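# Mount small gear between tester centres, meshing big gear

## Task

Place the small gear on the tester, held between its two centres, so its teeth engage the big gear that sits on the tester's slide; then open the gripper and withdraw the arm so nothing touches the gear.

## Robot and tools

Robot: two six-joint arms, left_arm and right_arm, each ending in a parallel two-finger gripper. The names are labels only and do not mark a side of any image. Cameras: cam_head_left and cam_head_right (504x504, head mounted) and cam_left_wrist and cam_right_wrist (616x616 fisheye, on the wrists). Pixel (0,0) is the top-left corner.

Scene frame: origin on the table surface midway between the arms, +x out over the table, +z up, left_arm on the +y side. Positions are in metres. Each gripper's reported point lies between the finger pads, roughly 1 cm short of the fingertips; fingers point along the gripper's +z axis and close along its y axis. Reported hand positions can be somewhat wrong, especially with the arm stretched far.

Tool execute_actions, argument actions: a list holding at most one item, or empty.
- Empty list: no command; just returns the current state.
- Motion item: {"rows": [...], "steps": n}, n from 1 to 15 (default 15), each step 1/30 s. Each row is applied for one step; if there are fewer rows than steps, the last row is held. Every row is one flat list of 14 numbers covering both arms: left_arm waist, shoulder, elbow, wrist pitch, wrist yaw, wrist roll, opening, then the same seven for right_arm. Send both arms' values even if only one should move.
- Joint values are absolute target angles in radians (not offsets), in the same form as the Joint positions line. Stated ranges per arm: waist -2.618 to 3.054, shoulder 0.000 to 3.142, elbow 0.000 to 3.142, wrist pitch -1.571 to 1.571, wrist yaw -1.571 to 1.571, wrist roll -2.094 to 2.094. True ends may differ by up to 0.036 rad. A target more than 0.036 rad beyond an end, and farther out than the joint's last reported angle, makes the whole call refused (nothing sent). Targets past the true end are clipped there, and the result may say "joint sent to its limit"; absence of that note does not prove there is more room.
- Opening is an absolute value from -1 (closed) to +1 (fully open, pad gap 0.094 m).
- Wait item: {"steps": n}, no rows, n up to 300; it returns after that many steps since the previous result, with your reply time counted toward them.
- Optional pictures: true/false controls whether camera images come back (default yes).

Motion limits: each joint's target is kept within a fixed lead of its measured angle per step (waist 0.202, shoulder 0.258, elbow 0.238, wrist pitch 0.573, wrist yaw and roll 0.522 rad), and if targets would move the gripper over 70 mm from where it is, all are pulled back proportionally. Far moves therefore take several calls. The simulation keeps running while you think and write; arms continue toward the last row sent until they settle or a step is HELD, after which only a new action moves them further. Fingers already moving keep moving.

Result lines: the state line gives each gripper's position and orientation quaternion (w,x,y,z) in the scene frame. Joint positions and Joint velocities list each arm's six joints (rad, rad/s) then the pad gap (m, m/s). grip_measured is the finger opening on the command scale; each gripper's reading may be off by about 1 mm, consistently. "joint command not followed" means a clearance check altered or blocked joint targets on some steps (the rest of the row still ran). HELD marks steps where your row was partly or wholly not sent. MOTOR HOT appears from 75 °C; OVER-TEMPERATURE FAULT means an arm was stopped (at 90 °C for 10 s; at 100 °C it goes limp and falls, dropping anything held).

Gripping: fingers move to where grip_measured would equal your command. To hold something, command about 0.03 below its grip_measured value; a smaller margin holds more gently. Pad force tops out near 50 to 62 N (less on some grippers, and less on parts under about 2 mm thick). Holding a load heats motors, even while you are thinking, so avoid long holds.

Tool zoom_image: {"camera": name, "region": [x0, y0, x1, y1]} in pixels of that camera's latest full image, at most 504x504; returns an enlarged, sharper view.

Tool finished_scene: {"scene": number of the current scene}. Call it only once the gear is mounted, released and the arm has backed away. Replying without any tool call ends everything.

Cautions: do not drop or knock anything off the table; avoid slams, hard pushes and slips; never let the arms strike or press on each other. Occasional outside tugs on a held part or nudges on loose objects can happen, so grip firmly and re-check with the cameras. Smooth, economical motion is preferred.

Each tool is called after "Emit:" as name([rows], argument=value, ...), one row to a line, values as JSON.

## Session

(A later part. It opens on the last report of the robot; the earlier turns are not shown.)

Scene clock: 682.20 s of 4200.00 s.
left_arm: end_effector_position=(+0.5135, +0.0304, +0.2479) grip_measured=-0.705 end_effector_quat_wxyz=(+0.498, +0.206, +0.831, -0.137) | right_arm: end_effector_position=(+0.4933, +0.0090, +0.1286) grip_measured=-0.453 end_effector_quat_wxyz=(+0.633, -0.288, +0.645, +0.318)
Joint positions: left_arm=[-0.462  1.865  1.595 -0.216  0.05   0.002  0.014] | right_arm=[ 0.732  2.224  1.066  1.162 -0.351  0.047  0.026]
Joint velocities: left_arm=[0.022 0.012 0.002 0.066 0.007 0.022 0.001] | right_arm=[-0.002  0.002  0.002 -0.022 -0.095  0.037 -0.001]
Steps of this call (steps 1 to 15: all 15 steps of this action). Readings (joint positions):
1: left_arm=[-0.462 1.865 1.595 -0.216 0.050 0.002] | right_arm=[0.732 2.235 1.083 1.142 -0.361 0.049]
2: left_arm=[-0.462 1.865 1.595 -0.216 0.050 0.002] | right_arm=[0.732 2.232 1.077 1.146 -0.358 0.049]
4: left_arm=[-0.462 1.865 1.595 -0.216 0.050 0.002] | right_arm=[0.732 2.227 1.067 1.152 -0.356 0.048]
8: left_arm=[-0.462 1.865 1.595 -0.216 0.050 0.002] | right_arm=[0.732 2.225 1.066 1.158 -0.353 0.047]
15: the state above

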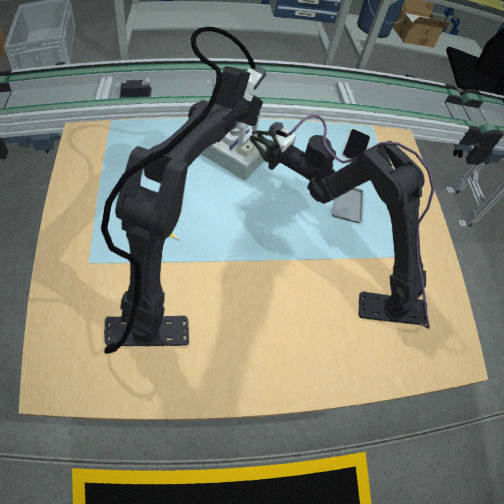

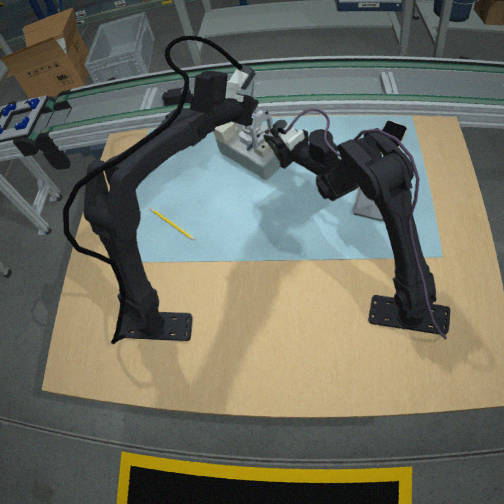

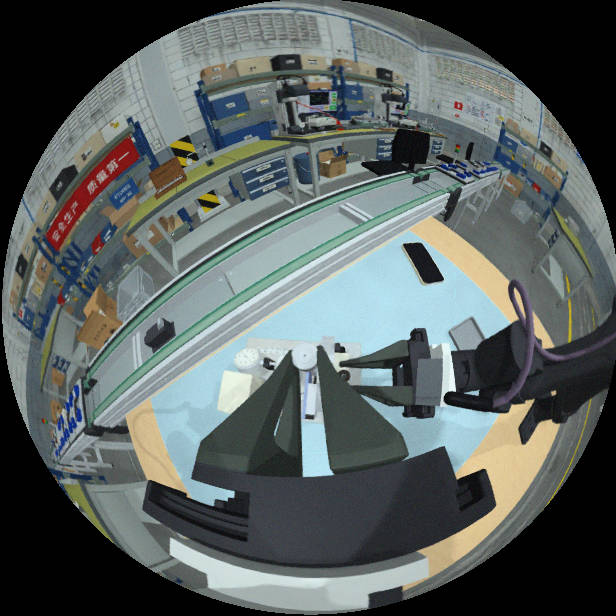

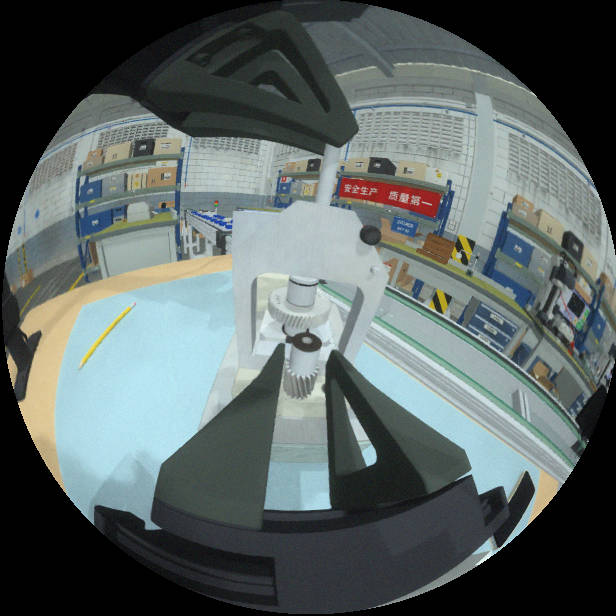

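Emit:
execute_actions([
  {"rows":[[-0.458,1.785,1.65,-0.21,0.047,0,-0.75,0.73,2.195,1.034,1.155,-0.365,0.04,-0.45]]},
])

Emit:
zoom_image(camera="cam_right_wrist", region=[210,200,430,440])

Emit:
zoom_image(camera="cam_left_wrist", region=[300,330,400,410])

Scene clock: 689.07 s of 4200.00 s.
left_arm: end_effector_position=(+0.5135, +0.0304, +0.2479) grip_measured=-0.705 end_effector_quat_wxyz=(+0.498, +0.206, +0.831, -0.137) | right_arm: end_effector_position=(+0.4891, +0.0077, +0.1224) grip_measured=-0.453 end_effector_quat_wxyz=(+0.626, -0.290, +0.650, +0.319)
Joint positions: left_arm=[-0.462  1.865  1.595 -0.216  0.05   0.002  0.014] | right_arm=[ 0.732  2.222  1.047  1.163 -0.358  0.047  0.026]
Joint velocities: left_arm=[-0.012 -0.007 -0.012 -0.007  0.066  0.022 -0.001] | right_arm=[ 0.002  0.017  0.002 -0.095  0.007 -0.066  0.001]
Steps of this call (steps 1 to 15: the robot went on to your last target; steps 16 to 90: nothing new was sent; then 3.37 s passed at rest; steps 91 to 105: all 15 steps of this action). Readings (joint positions):
91: left_arm=[-0.462 1.865 1.595 -0.216 0.050 0.002] | right_arm=[0.732 2.224 1.064 1.163 -0.351 0.047]
92: left_arm=[-0.462 1.865 1.595 -0.216 0.050 0.002] | right_arm=[0.732 2.223 1.059 1.163 -0.353 0.047]
94: left_arm=[-0.462 1.865 1.595 -0.216 0.050 0.002] | right_arm=[0.732 2.222 1.051 1.163 -0.355 0.047]
98: left_arm=[-0.462 1.865 1.595 -0.216 0.050 0.002] | right_arm=[0.732 2.222 1.047 1.163 -0.357 0.047]
105: the state above

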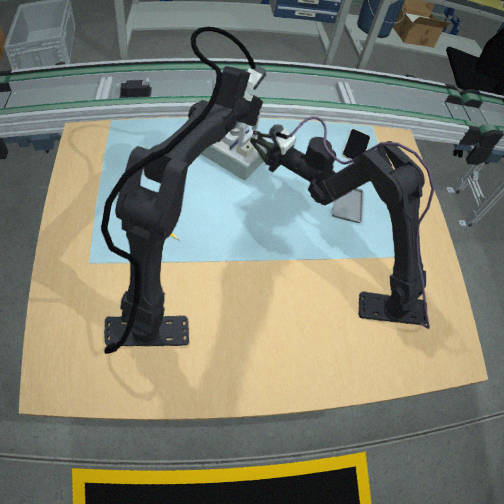

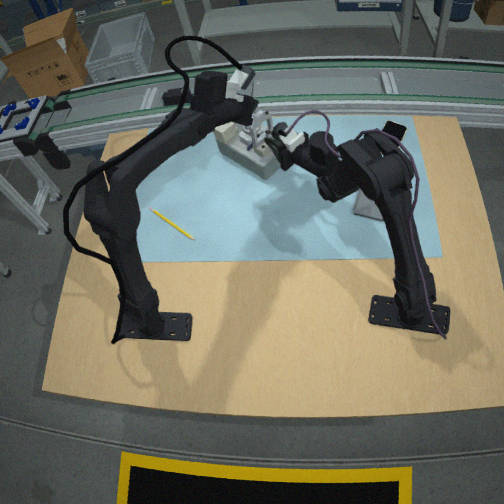

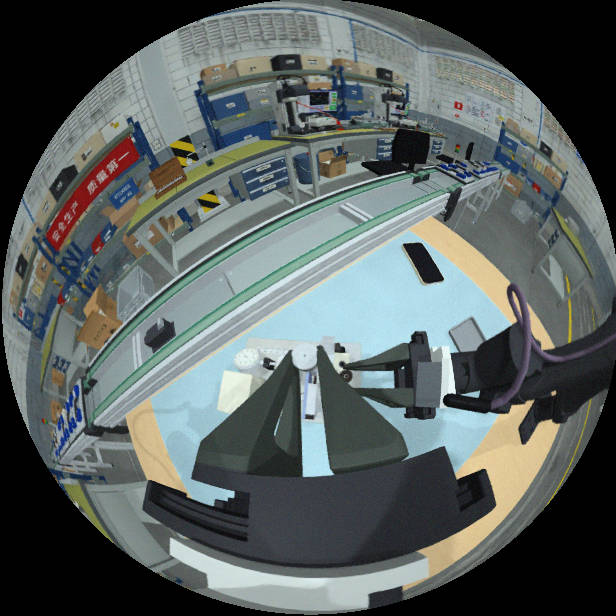

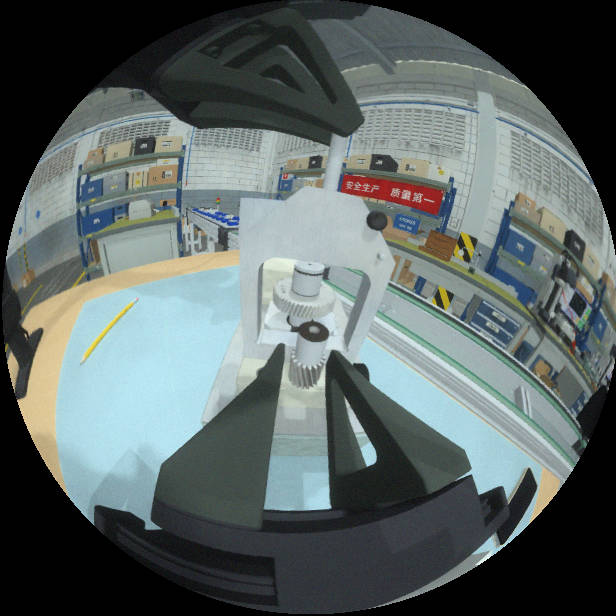

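Region (210, 200, 430, 440) of cam_right_wrist's 616x616 image, scaled by 2.100, with more detail than that image has; it fills the left 462 columns of this view, and the rest is white.

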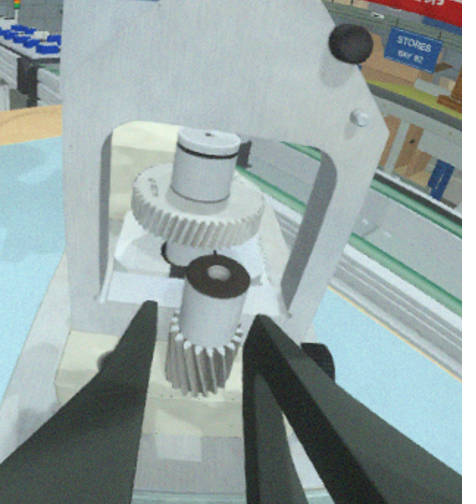

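Region (300, 330, 400, 410) of cam_left_wrist's 616x616 image, scaled by 5.040, with more detail than that image has; it fills the top 403 rows of this view, and the rest is white.

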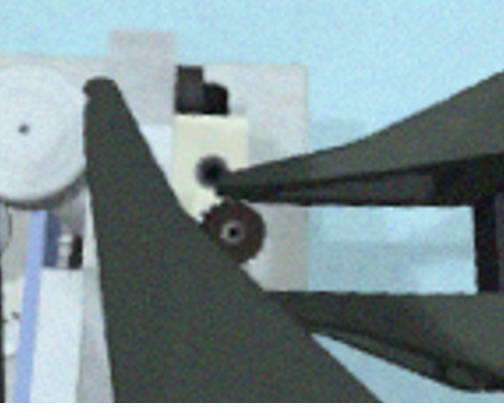

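Emit:
execute_actions([
  {"rows":[[-0.458,1.785,1.65,-0.21,0.047,0,-0.75,0.73,2.2,1.045,1.16,-0.352,0.045,-0.52],[-0.458,1.785,1.65,-0.21,0.047,0,-0.75,0.73,2.2,1.045,1.16,-0.352,0.045,-0.56],[-0.458,1.785,1.65,-0.21,0.047,0,-0.75,0.73,2.2,1.045,1.16,-0.352,0.045,-0.59],[-0.458,1.785,1.65,-0.21,0.047,0,-0.75,0.73,2.2,1.045,1.16,-0.352,0.045,-0.61],[-0.458,1.785,1.65,-0.21,0.047,0,-0.75,0.73,2.2,1.045,1.16,-0.352,0.045,-0.63],[-0.458,1.785,1.65,-0.21,0.047,0,-0.75,0.73,2.2,1.045,1.16,-0.352,0.045,-0.65],[-0.458,1.785,1.65,-0.21,0.047,0,-0.75,0.73,2.2,1.045,1.16,-0.352,0.045,-0.68]],"steps":12},
], pictures=false)

Emit:
execute_actions([
  {"rows":[[-0.458,1.785,1.65,-0.21,0.047,0,-0.75,0.73,2.18,1.045,1.14,-0.352,0.045,-0.68],[-0.458,1.785,1.65,-0.21,0.047,0,-0.75,0.73,2.16,1.045,1.12,-0.352,0.045,-0.68],[-0.458,1.785,1.65,-0.21,0.047,0,-0.75,0.73,2.145,1.045,1.1,-0.352,0.045,-0.68],[-0.458,1.785,1.65,-0.21,0.047,0,-0.75,0.73,2.13,1.045,1.09,-0.352,0.045,-0.68]]},
])

Emit:
zoom_image(camera="cam_right_wrist", region=[210,200,430,440])

Scene clock: 713.00 s of 4200.00 s.
left_arm: end_effector_position=(+0.5135, +0.0304, +0.2479) grip_measured=-0.705 end_effector_quat_wxyz=(+0.498, +0.206, +0.831, -0.137) | right_arm: end_effector_position=(+0.4892, +0.0077, +0.1224) grip_measured=-0.632 end_effector_quat_wxyz=(+0.626, -0.290, +0.650, +0.319)
Joint positions: left_arm=[-0.462  1.865  1.595 -0.216  0.05   0.002  0.014] | right_arm=[ 0.732  2.222  1.047  1.163 -0.357  0.047  0.017]
Joint velocities: left_arm=[-0.007 -0.007  0.022 -0.022 -0.051 -0.007  0.   ] | right_arm=[ 0.022 -0.002 -0.007  0.007  0.022 -0.037 -0.   ]
Steps of this call (steps 1 to 15: the robot went on to your last target; steps 16 to 90: nothing new was sent; then 20.53 s passed at rest; steps 91 to 102: all 12 steps of this action). Readings (joint positions):
91: left_arm=[-0.462 1.865 1.595 -0.216 0.050 0.002] | right_arm=[0.732 2.222 1.047 1.163 -0.358 0.047]
92: left_arm=[-0.462 1.865 1.595 -0.216 0.050 0.002] | right_arm=[0.732 2.222 1.047 1.163 -0.358 0.047]
94: left_arm=[-0.462 1.865 1.595 -0.216 0.050 0.002] | right_arm=[0.732 2.222 1.047 1.163 -0.357 0.047]
98: left_arm=[-0.462 1.865 1.595 -0.216 0.050 0.002] | right_arm=[0.732 2.222 1.047 1.163 -0.357 0.047]
102: the state above

Scene clock: 713.50 s of 4200.00 s.
left_arm: end_effector_position=(+0.5135, +0.0304, +0.2479) grip_measured=-0.705 end_effector_quat_wxyz=(+0.498, +0.206, +0.831, -0.137) | right_arm: end_effector_position=(+0.4882, +0.0070, +0.1458) grip_measured=-0.632 end_effector_quat_wxyz=(+0.629, -0.289, +0.647, +0.319)
Joint positions: left_arm=[-0.462  1.865  1.595 -0.216  0.05   0.002  0.014] | right_arm=[ 0.732  2.152  1.047  1.099 -0.356  0.047  0.017]
Joint velocities: left_arm=[ 0.012 -0.007 -0.002 -0.051 -0.081 -0.066  0.   ] | right_arm=[-0.002 -0.032  0.002 -0.037 -0.022  0.022 -0.   ]
Steps of this call (steps 1 to 15: all 15 steps of this action). Readings (joint positions):
1: left_arm=[-0.462 1.865 1.595 -0.216 0.050 0.002] | right_arm=[0.732 2.222 1.047 1.162 -0.357 0.047]
2: left_arm=[-0.462 1.865 1.595 -0.216 0.050 0.002] | right_arm=[0.732 2.218 1.047 1.155 -0.356 0.047]
4: left_arm=[-0.462 1.865 1.595 -0.216 0.050 0.002] | right_arm=[0.732 2.199 1.047 1.127 -0.356 0.047]
8: left_arm=[-0.462 1.865 1.595 -0.216 0.050 0.002] | right_arm=[0.732 2.160 1.047 1.110 -0.356 0.047]
15: the state above

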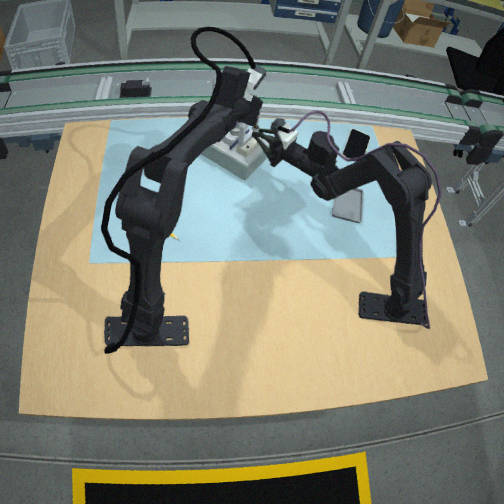

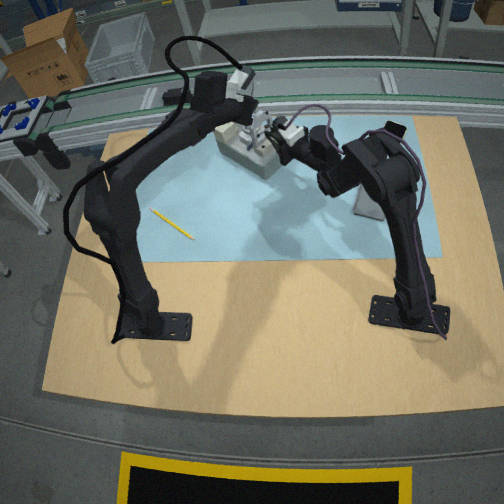

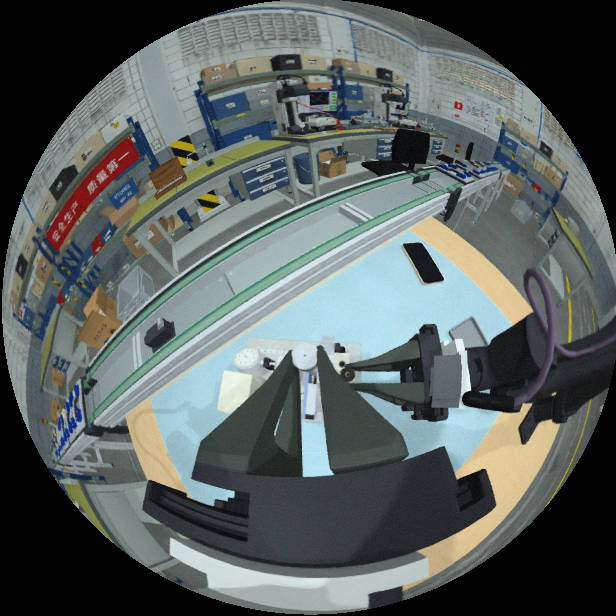

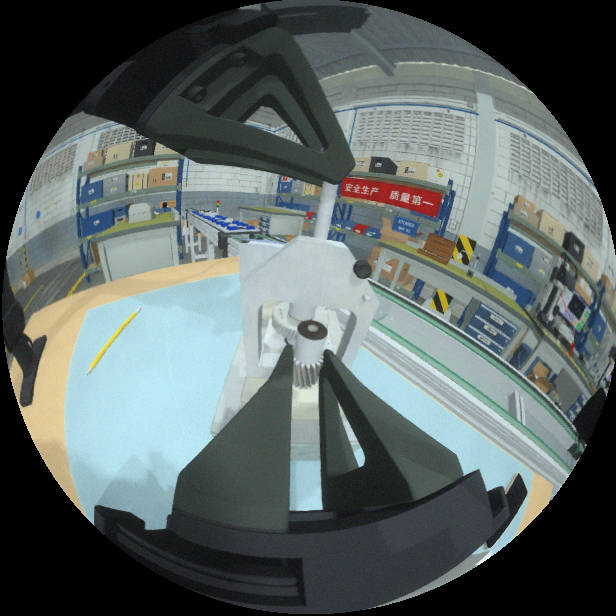

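Region (210, 200, 430, 440) of cam_right_wrist's 616x616 image, scaled by 2.100, with more detail than that image has; it fills the left 462 columns of this view, and the rest is white.

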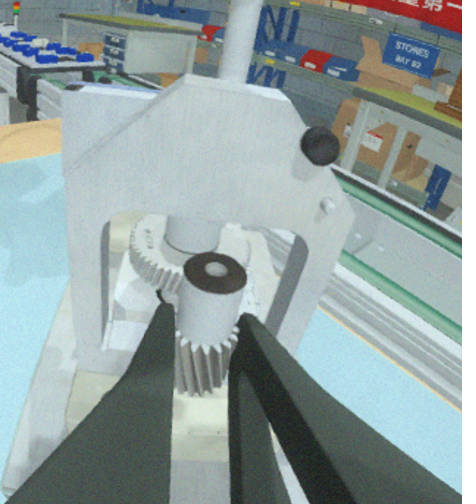

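Emit:
execute_actions([
  {"rows":[[-0.458,1.785,1.65,-0.21,0.047,0,-0.75,0.745,2.18,1.075,1.095,-0.33,0.047,-0.68],[-0.458,1.785,1.65,-0.21,0.047,0,-0.75,0.75,2.19,1.085,1.095,-0.315,0.047,-0.68],[-0.458,1.785,1.65,-0.21,0.047,0,-0.75,0.755,2.198,1.098,1.09,-0.30,0.047,-0.68],[-0.458,1.785,1.65,-0.21,0.047,0,-0.75,0.76,2.205,1.11,1.085,-0.29,0.047,-0.68],[-0.458,1.785,1.65,-0.21,0.047,0,-0.75,0.765,2.212,1.123,1.08,-0.28,0.047,-0.68],[-0.458,1.785,1.65,-0.21,0.047,0,-0.75,0.769,2.219,1.135,1.074,-0.272,0.047,-0.68],[-0.458,1.785,1.65,-0.21,0.047,0,-0.75,0.772,2.226,1.148,1.068,-0.267,0.047,-0.68],[-0.458,1.785,1.65,-0.21,0.047,0,-0.75,0.775,2.232,1.16,1.062,-0.265,0.047,-0.68],[-0.458,1.785,1.65,-0.21,0.047,0,-0.75,0.778,2.236,1.172,1.058,-0.265,0.047,-0.68]]},
], pictures=false)

Emit:
execute_actions([
  {"steps":10},
])

Emit:
zoom_image(camera="cam_right_wrist", region=[210,200,430,440])

Scene clock: 727.33 s of 4200.00 s.
left_arm: end_effector_position=(+0.5135, +0.0304, +0.2479) grip_measured=-0.705 end_effector_quat_wxyz=(+0.498, +0.206, +0.831, -0.137) | right_arm: end_effector_position=(+0.5053, +0.0239, +0.1421) grip_measured=-0.632 end_effector_quat_wxyz=(+0.638, -0.274, +0.652, +0.304)
Joint positions: left_arm=[-0.462  1.865  1.595 -0.216  0.05   0.002  0.014] | right_arm=[ 0.766  2.22   1.147  1.071 -0.275  0.047  0.017]
Joint velocities: left_arm=[ 0.002 -0.012 -0.007 -0.007  0.022 -0.022 -0.   ] | right_arm=[-0.002  0.007 -0.002 -0.037  0.022 -0.081  0.   ]
Steps of this call (steps 1 to 15: the robot went on to your last target; steps 16 to 90: nothing new was sent; then 10.33 s passed at rest; steps 91 to 105: all 15 steps of this action). Readings (joint positions):
91: left_arm=[-0.462 1.865 1.595 -0.216 0.050 0.002] | right_arm=[0.732 2.152 1.047 1.094 -0.354 0.047]
92: left_arm=[-0.462 1.865 1.595 -0.216 0.050 0.002] | right_arm=[0.733 2.155 1.049 1.094 -0.348 0.047]
94: left_arm=[-0.462 1.865 1.595 -0.216 0.050 0.002] | right_arm=[0.737 2.169 1.067 1.094 -0.332 0.047]
98: left_arm=[-0.462 1.865 1.595 -0.216 0.050 0.002] | right_arm=[0.755 2.207 1.114 1.081 -0.298 0.047]
105: the state above

Scene clock: 727.67 s of 4200.00 s.
left_arm: end_effector_position=(+0.5135, +0.0304, +0.2479) grip_measured=-0.705 end_effector_quat_wxyz=(+0.498, +0.206, +0.831, -0.137) | right_arm: end_effector_position=(+0.5057, +0.0236, +0.1402) grip_measured=-0.632 end_effector_quat_wxyz=(+0.636, -0.273, +0.656, +0.302)
Joint positions: left_arm=[-0.462  1.865  1.595 -0.216  0.05   0.002  0.014] | right_arm=[ 0.766  2.22   1.147  1.063 -0.272  0.047  0.017]
Joint velocities: left_arm=[ 0.002  0.007 -0.012 -0.037  0.037 -0.022  0.001] | right_arm=[ 0.007 -0.002  0.002  0.037 -0.007  0.037  0.001]
Steps of this call (steps 1 to 10: the robot went on to your last target). Readings (joint positions):
1: left_arm=[-0.462 1.865 1.595 -0.216 0.050 0.002] | right_arm=[0.766 2.220 1.147 1.069 -0.275 0.047]
2: left_arm=[-0.462 1.865 1.595 -0.216 0.050 0.002] | right_arm=[0.766 2.220 1.147 1.067 -0.274 0.047]
4: left_arm=[-0.462 1.865 1.595 -0.216 0.050 0.002] | right_arm=[0.766 2.220 1.147 1.065 -0.274 0.047]
8: left_arm=[-0.462 1.865 1.595 -0.216 0.050 0.002] | right_arm=[0.766 2.220 1.147 1.063 -0.273 0.047]
10: the state above

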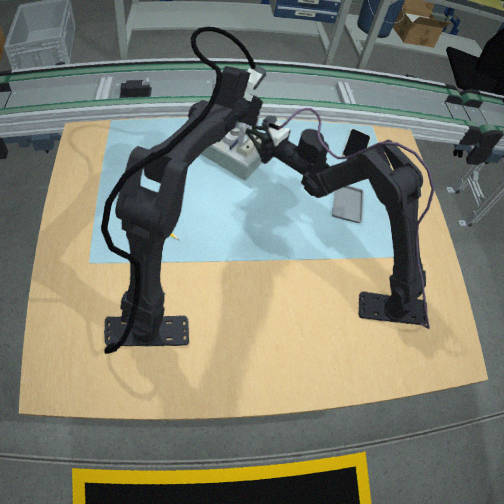

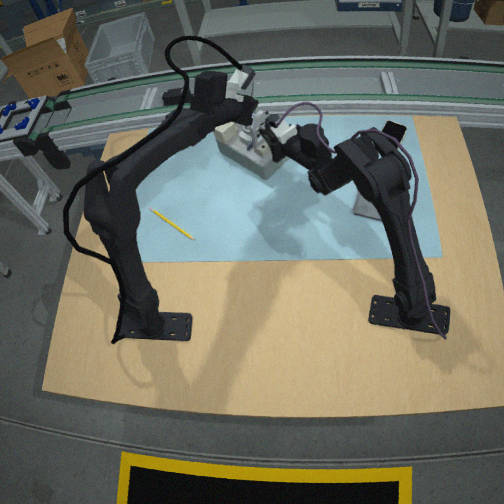

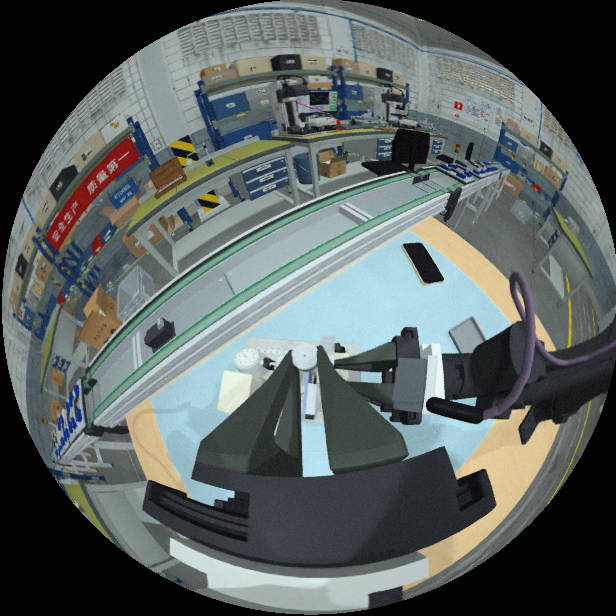

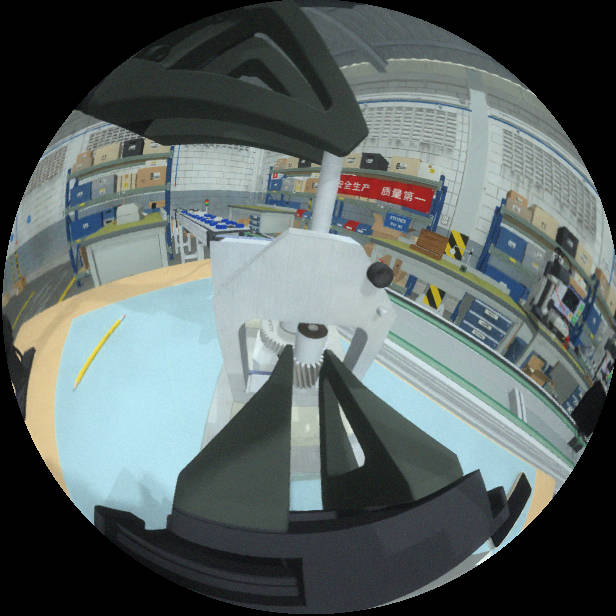

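Region (210, 200, 430, 440) of cam_right_wrist's 616x616 image, scaled by 2.100, with more detail than that image has; it fills the left 462 columns of this view, and the rest is white.

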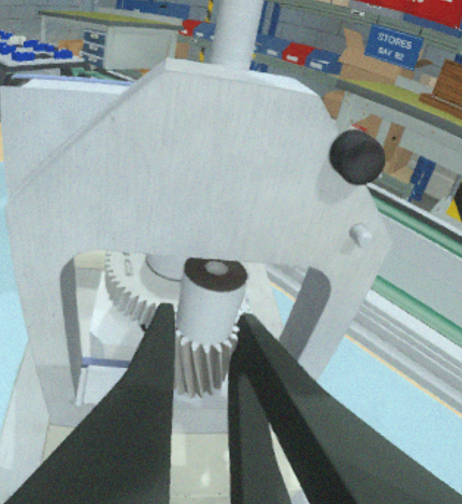

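Emit:
execute_actions([
  {"rows":[[-0.458,1.785,1.65,-0.21,0.047,0,-0.75,0.778,2.236,1.172,1.058,-0.325,0.047,-0.68],[-0.458,1.785,1.65,-0.21,0.047,0,-0.75,0.778,2.236,1.172,1.058,-0.325,0.047,-0.68],[-0.458,1.785,1.65,-0.21,0.047,0,-0.75,0.778,2.236,1.172,1.058,-0.325,0.047,-0.68],[-0.458,1.785,1.65,-0.21,0.047,0,-0.75,0.778,2.236,1.172,1.058,-0.325,0.047,-0.68],[-0.458,1.785,1.65,-0.21,0.047,0,-0.75,0.778,2.236,1.172,1.058,-0.325,0.047,-0.68],[-0.458,1.785,1.65,-0.21,0.047,0,-0.75,0.778,2.248,1.185,1.05,-0.325,0.047,-0.68],[-0.458,1.785,1.65,-0.21,0.047,0,-0.75,0.778,2.256,1.2,1.045,-0.325,0.047,-0.68],[-0.458,1.785,1.65,-0.21,0.047,0,-0.75,0.778,2.263,1.22,1.04,-0.325,0.047,-0.68]]},
], pictures=false)

Emit:
execute_actions([
  {"steps":10},
])

Emit:
zoom_image(camera="cam_right_wrist", region=[210,200,430,440])

Scene clock: 736.20 s of 4200.00 s.
left_arm: end_effector_position=(+0.5135, +0.0304, +0.2479) grip_measured=-0.705 end_effector_quat_wxyz=(+0.498, +0.206, +0.831, -0.137) | right_arm: end_effector_position=(+0.5042, +0.0353, +0.1439) grip_measured=-0.632 end_effector_quat_wxyz=(+0.632, -0.291, +0.643, +0.321)
Joint positions: left_arm=[-0.462  1.865  1.595 -0.216  0.05   0.002  0.014] | right_arm=[ 0.768  2.24   1.189  1.057 -0.327  0.047  0.017]
Joint velocities: left_arm=[ 0.002  0.002  0.007  0.007 -0.037 -0.051 -0.   ] | right_arm=[-0.002  0.002 -0.007  0.007 -0.037  0.022 -0.   ]
Steps of this call (steps 1 to 15: the robot went on to your last target; steps 16 to 90: nothing new was sent; then 5.03 s passed at rest; steps 91 to 105: all 15 steps of this action). Readings (joint positions):
91: left_arm=[-0.462 1.865 1.595 -0.216 0.050 0.002] | right_arm=[0.766 2.220 1.147 1.062 -0.279 0.047]
92: left_arm=[-0.462 1.865 1.595 -0.216 0.050 0.002] | right_arm=[0.766 2.220 1.147 1.062 -0.286 0.047]
94: left_arm=[-0.462 1.865 1.595 -0.216 0.050 0.002] | right_arm=[0.766 2.220 1.147 1.062 -0.298 0.047]
98: left_arm=[-0.462 1.865 1.595 -0.216 0.050 0.002] | right_arm=[0.766 2.230 1.166 1.060 -0.315 0.047]
105: the state above

Scene clock: 736.53 s of 4200.00 s.
left_arm: end_effector_position=(+0.5135, +0.0304, +0.2479) grip_measured=-0.705 end_effector_quat_wxyz=(+0.498, +0.206, +0.831, -0.137) | right_arm: end_effector_position=(+0.5042, +0.0354, +0.1439) grip_measured=-0.632 end_effector_quat_wxyz=(+0.632, -0.291, +0.642, +0.321)
Joint positions: left_arm=[-0.462  1.865  1.595 -0.216  0.05   0.002  0.014] | right_arm=[ 0.768  2.24   1.189  1.057 -0.328  0.047  0.017]
Joint velocities: left_arm=[-0.012 -0.002  0.007  0.051 -0.066  0.007 -0.001] | right_arm=[ 0.002 -0.022 -0.007 -0.051  0.007  0.007  0.   ]
Steps of this call (steps 1 to 10: the robot went on to your last target). Readings (joint positions):
1: left_arm=[-0.462 1.865 1.595 -0.216 0.050 0.002] | right_arm=[0.768 2.240 1.189 1.057 -0.328 0.047]
2: left_arm=[-0.462 1.865 1.595 -0.216 0.050 0.002] | right_arm=[0.768 2.240 1.189 1.057 -0.328 0.047]
4: left_arm=[-0.462 1.865 1.595 -0.216 0.050 0.002] | right_arm=[0.768 2.240 1.189 1.057 -0.328 0.047]
8: left_arm=[-0.462 1.865 1.595 -0.216 0.050 0.002] | right_arm=[0.768 2.240 1.189 1.057 -0.328 0.047]
10: the state above

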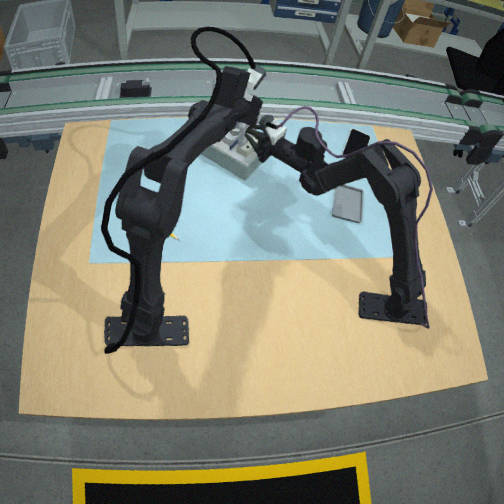

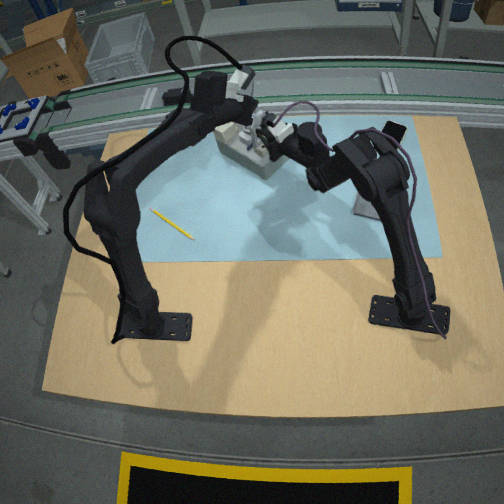

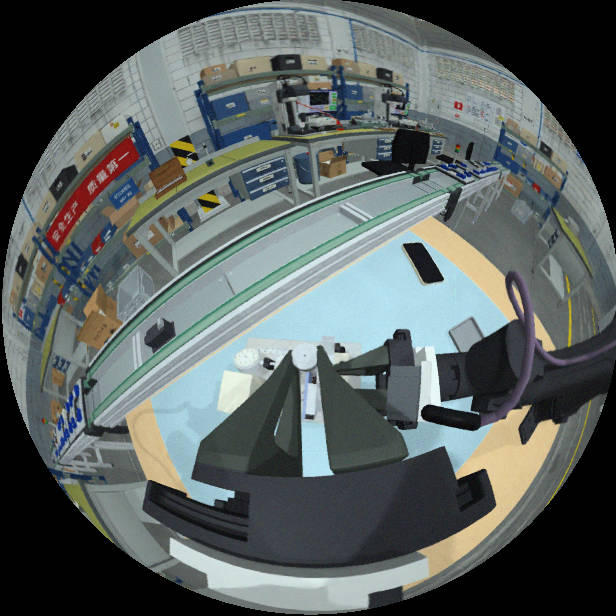

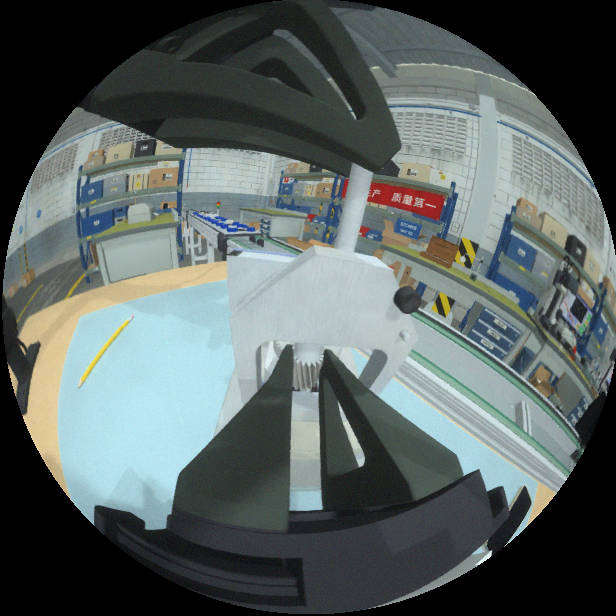

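Region (210, 200, 430, 440) of cam_right_wrist's 616x616 image, scaled by 2.100, with more detail than that image has; it fills the left 462 columns of this view, and the rest is white.

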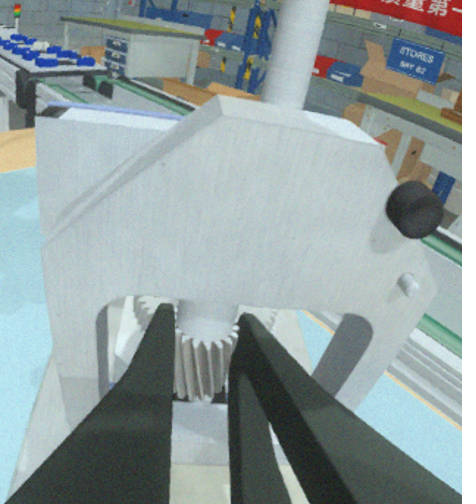

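Emit:
execute_actions([
  {"rows":[[-0.458,1.785,1.65,-0.21,0.047,0,-0.75,0.778,2.263,1.22,1.03,-0.26,0.047,-0.68],[-0.458,1.785,1.65,-0.21,0.047,0,-0.75,0.778,2.263,1.22,1.03,-0.26,0.047,-0.68],[-0.458,1.785,1.65,-0.21,0.047,0,-0.75,0.778,2.263,1.22,1.03,-0.26,0.047,-0.68],[-0.458,1.785,1.65,-0.21,0.047,0,-0.75,0.778,2.263,1.22,1.02,-0.30,0.047,-0.68]]},
])

Emit:
zoom_image(camera="cam_right_wrist", region=[210,200,430,440])

Scene clock: 742.77 s of 4200.00 s.
left_arm: end_effector_position=(+0.5135, +0.0304, +0.2479) grip_measured=-0.705 end_effector_quat_wxyz=(+0.498, +0.206, +0.831, -0.137) | right_arm: end_effector_position=(+0.5078, +0.0324, +0.1436) grip_measured=-0.632 end_effector_quat_wxyz=(+0.635, -0.283, +0.647, +0.313)
Joint positions: left_arm=[-0.462  1.865  1.595 -0.216  0.05   0.002  0.014] | right_arm=[ 0.768  2.24   1.189  1.055 -0.301  0.047  0.017]
Joint velocities: left_arm=[-0.007  0.007  0.007  0.037 -0.037  0.022  0.001] | right_arm=[ 0.002  0.007  0.002  0.051 -0.037 -0.037 -0.001]
Steps of this call (steps 1 to 15: the robot went on to your last target; steps 16 to 90: nothing new was sent; then 2.73 s passed at rest; steps 91 to 105: all 15 steps of this action). Readings (joint positions):
91: left_arm=[-0.462 1.865 1.595 -0.216 0.050 0.002] | right_arm=[0.768 2.240 1.189 1.057 -0.321 0.047]
92: left_arm=[-0.462 1.865 1.595 -0.216 0.050 0.002] | right_arm=[0.768 2.240 1.189 1.056 -0.313 0.047]
94: left_arm=[-0.462 1.865 1.595 -0.216 0.050 0.002] | right_arm=[0.768 2.240 1.189 1.055 -0.301 0.047]
98: left_arm=[-0.462 1.865 1.595 -0.216 0.050 0.002] | right_arm=[0.768 2.240 1.189 1.055 -0.301 0.047]
105: the state above

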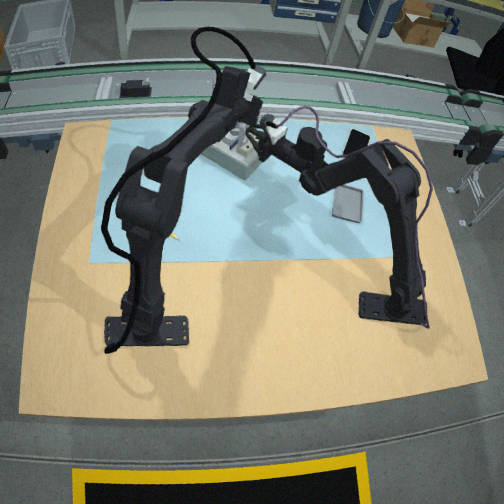

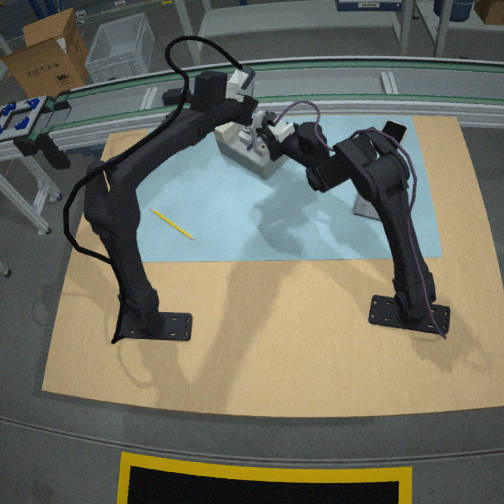

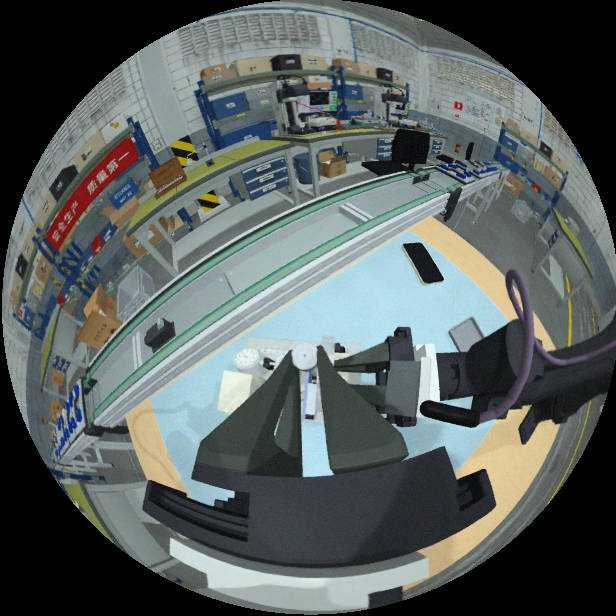

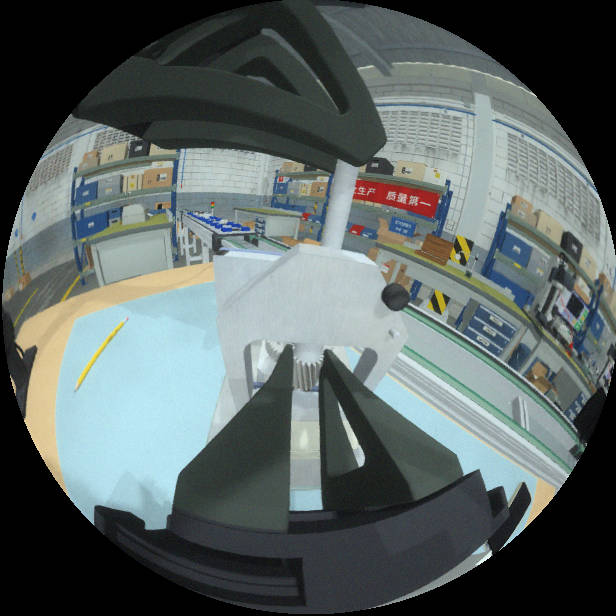

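Region (210, 200, 430, 440) of cam_right_wrist's 616x616 image, scaled by 2.100, with more detail than that image has; it fills the left 462 columns of this view, and the rest is white.

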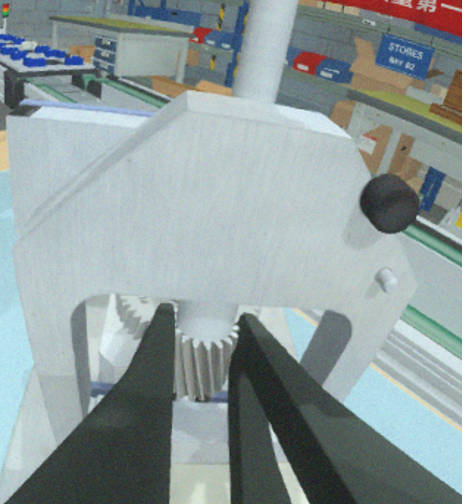

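Emit:
execute_actions([
  {"rows":[[-0.458,1.785,1.65,-0.21,0.047,0,-0.75,0.778,2.275,1.22,0.96,-0.303,0.047,-0.68]]},
])

Emit:
zoom_image(camera="cam_right_wrist", region=[210,200,430,440])

Scene clock: 748.33 s of 4200.00 s.
left_arm: end_effector_position=(+0.5135, +0.0304, +0.2479) grip_measured=-0.705 end_effector_quat_wxyz=(+0.498, +0.206, +0.831, -0.137) | right_arm: end_effector_position=(+0.5093, +0.0333, +0.1426) grip_measured=-0.632 end_effector_quat_wxyz=(+0.632, -0.283, +0.651, +0.312)
Joint positions: left_arm=[-0.462  1.865  1.595 -0.216  0.05   0.002  0.014] | right_arm=[ 0.768  2.24   1.198  1.035 -0.301  0.047  0.017]
Joint velocities: left_arm=[-0.002  0.017  0.022 -0.081  0.037  0.037  0.001] | right_arm=[ 0.012  0.007 -0.022  0.007  0.037  0.022  0.001]
Steps of this call (steps 1 to 15: the robot went on to your last target; steps 16 to 90: nothing new was sent; then 2.07 s passed at rest; steps 91 to 105: all 15 steps of this action). Readings (joint positions):
91: left_arm=[-0.462 1.865 1.595 -0.216 0.050 0.002] | right_arm=[0.768 2.240 1.189 1.050 -0.301 0.047]
92: left_arm=[-0.462 1.865 1.595 -0.216 0.050 0.002] | right_arm=[0.768 2.240 1.191 1.047 -0.301 0.047]
94: left_arm=[-0.462 1.865 1.595 -0.216 0.050 0.002] | right_arm=[0.768 2.240 1.196 1.039 -0.301 0.047]
98: left_arm=[-0.462 1.865 1.595 -0.216 0.050 0.002] | right_arm=[0.768 2.240 1.198 1.035 -0.301 0.047]
105: the state above

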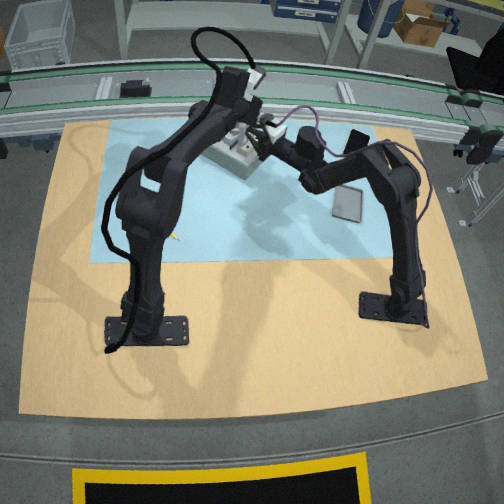

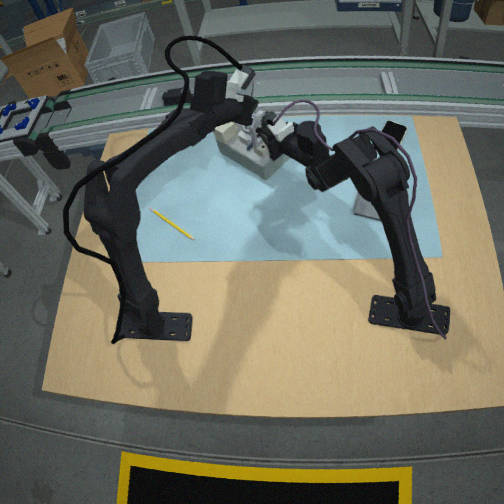

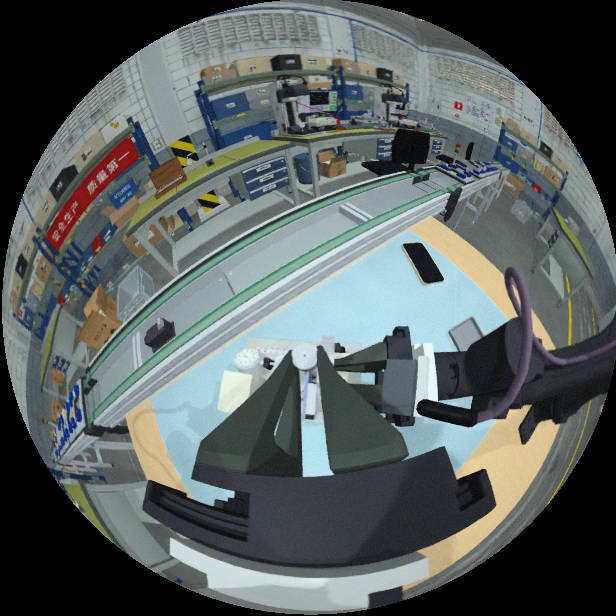

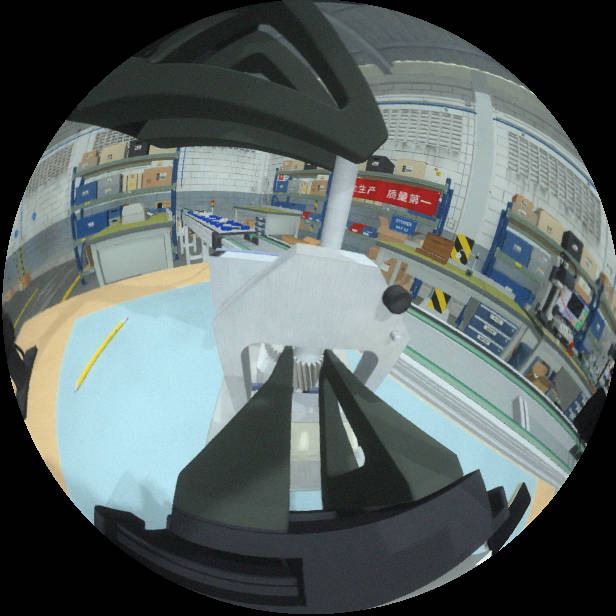

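Region (210, 200, 430, 440) of cam_right_wrist's 616x616 image, scaled by 2.100, with more detail than that image has; it fills the left 462 columns of this view, and the rest is white.

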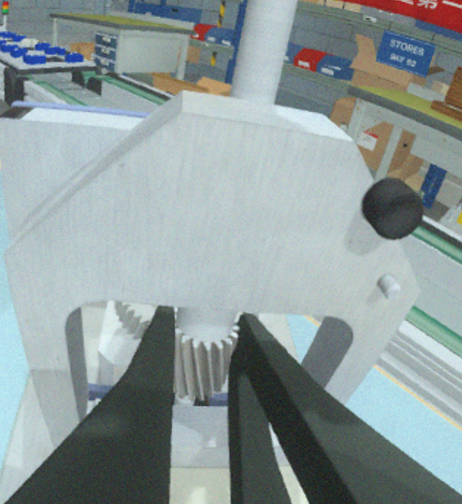

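Emit:
execute_actions([
  {"rows":[[-0.458,1.785,1.65,-0.21,0.047,0,-0.75,0.778,2.275,1.2,0.99,-0.35,0.047,-0.68],[-0.458,1.785,1.65,-0.21,0.047,0,-0.75,0.778,2.275,1.2,0.99,-0.33,0.047,-0.68],[-0.458,1.8,1.63,-0.21,0.047,0,-0.75,0.778,2.275,1.2,0.99,-0.31,0.047,-0.68],[-0.458,1.815,1.615,-0.205,0.047,0,-0.75,0.778,2.275,1.2,0.99,-0.31,0.047,-0.68],[-0.458,1.83,1.6,-0.2,0.047,0,-0.75,0.778,2.275,1.2,0.99,-0.31,0.047,-0.68],[-0.458,1.84,1.59,-0.195,0.047,0,-0.75,0.778,2.275,1.2,0.99,-0.31,0.047,-0.68],[-0.458,1.85,1.58,-0.19,0.047,0,-0.75,0.778,2.275,1.2,0.99,-0.31,0.047,-0.68]]},
])

Emit:
zoom_image(camera="cam_right_wrist", region=[210,200,430,440])

Scene clock: 759.70 s of 4200.00 s.
left_arm: end_effector_position=(+0.5142, +0.0300, +0.2388) grip_measured=-0.705 end_effector_quat_wxyz=(+0.492, +0.206, +0.835, -0.135) | right_arm: end_effector_position=(+0.5085, +0.0340, +0.1397) grip_measured=-0.632 end_effector_quat_wxyz=(+0.628, -0.285, +0.652, +0.314)
Joint positions: left_arm=[-0.462  1.876  1.586 -0.211  0.05   0.002  0.014] | right_arm=[ 0.768  2.243  1.198  1.03  -0.307  0.047  0.017]
Joint velocities: left_arm=[-0.007 -0.017 -0.007 -0.022  0.037 -0.022 -0.   ] | right_arm=[ 0.017  0.007  0.002  0.007  0.022 -0.037 -0.001]
Steps of this call (steps 1 to 15: the robot went on to your last target; steps 16 to 90: nothing new was sent; then 7.87 s passed at rest; steps 91 to 105: all 15 steps of this action). Readings (joint positions):
91: left_arm=[-0.462 1.865 1.595 -0.216 0.050 0.002] | right_arm=[0.768 2.240 1.198 1.035 -0.306 0.047]
92: left_arm=[-0.462 1.865 1.595 -0.216 0.050 0.002] | right_arm=[0.768 2.240 1.198 1.035 -0.310 0.047]
94: left_arm=[-0.462 1.865 1.595 -0.216 0.050 0.002] | right_arm=[0.768 2.240 1.198 1.035 -0.311 0.047]
98: left_arm=[-0.462 1.875 1.589 -0.214 0.050 0.002] | right_arm=[0.768 2.240 1.198 1.030 -0.311 0.047]
105: the state above

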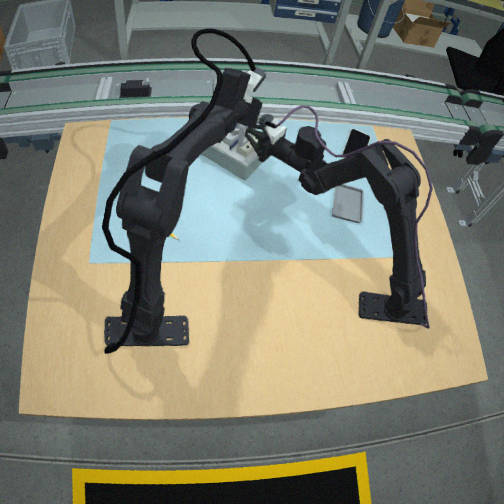

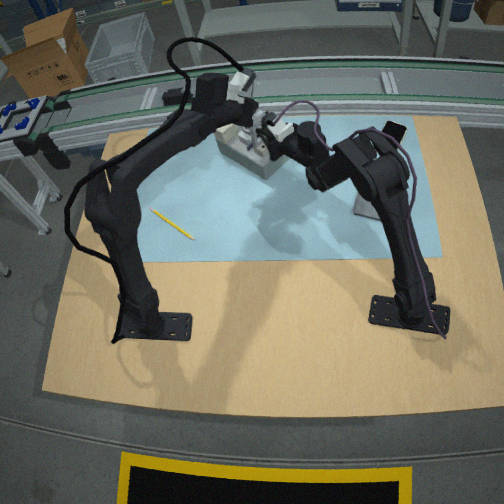

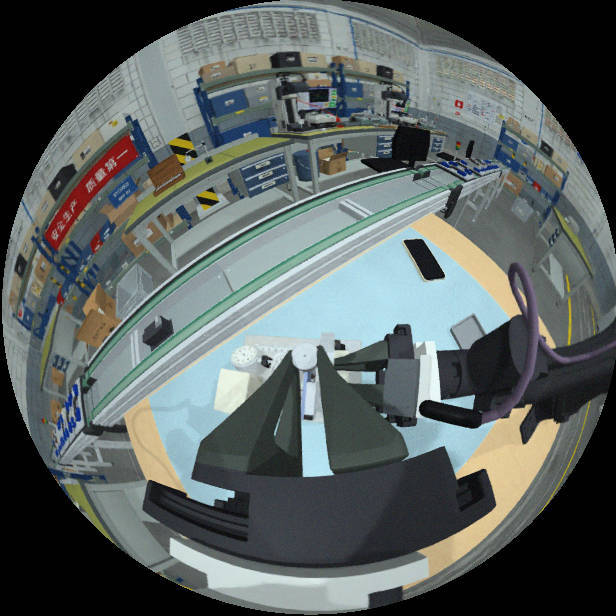

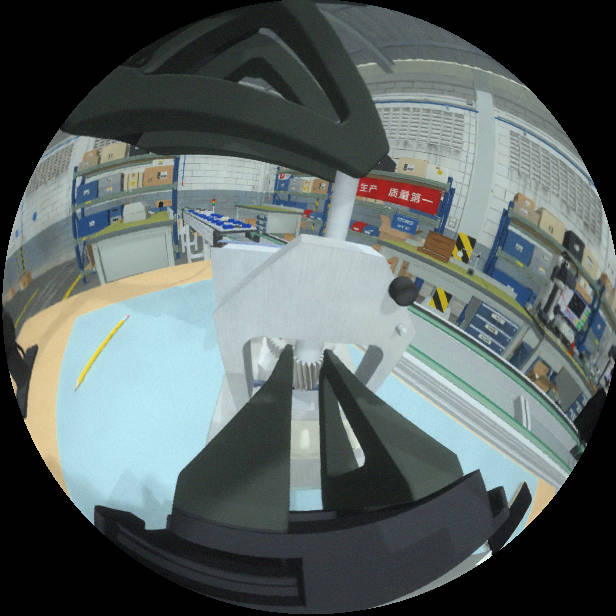

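Region (210, 200, 430, 440) of cam_right_wrist's 616x616 image, scaled by 2.100, with more detail than that image has; it fills the left 462 columns of this view, and the rest is white.

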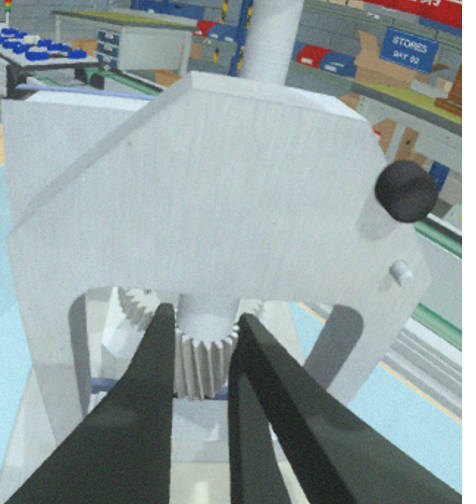

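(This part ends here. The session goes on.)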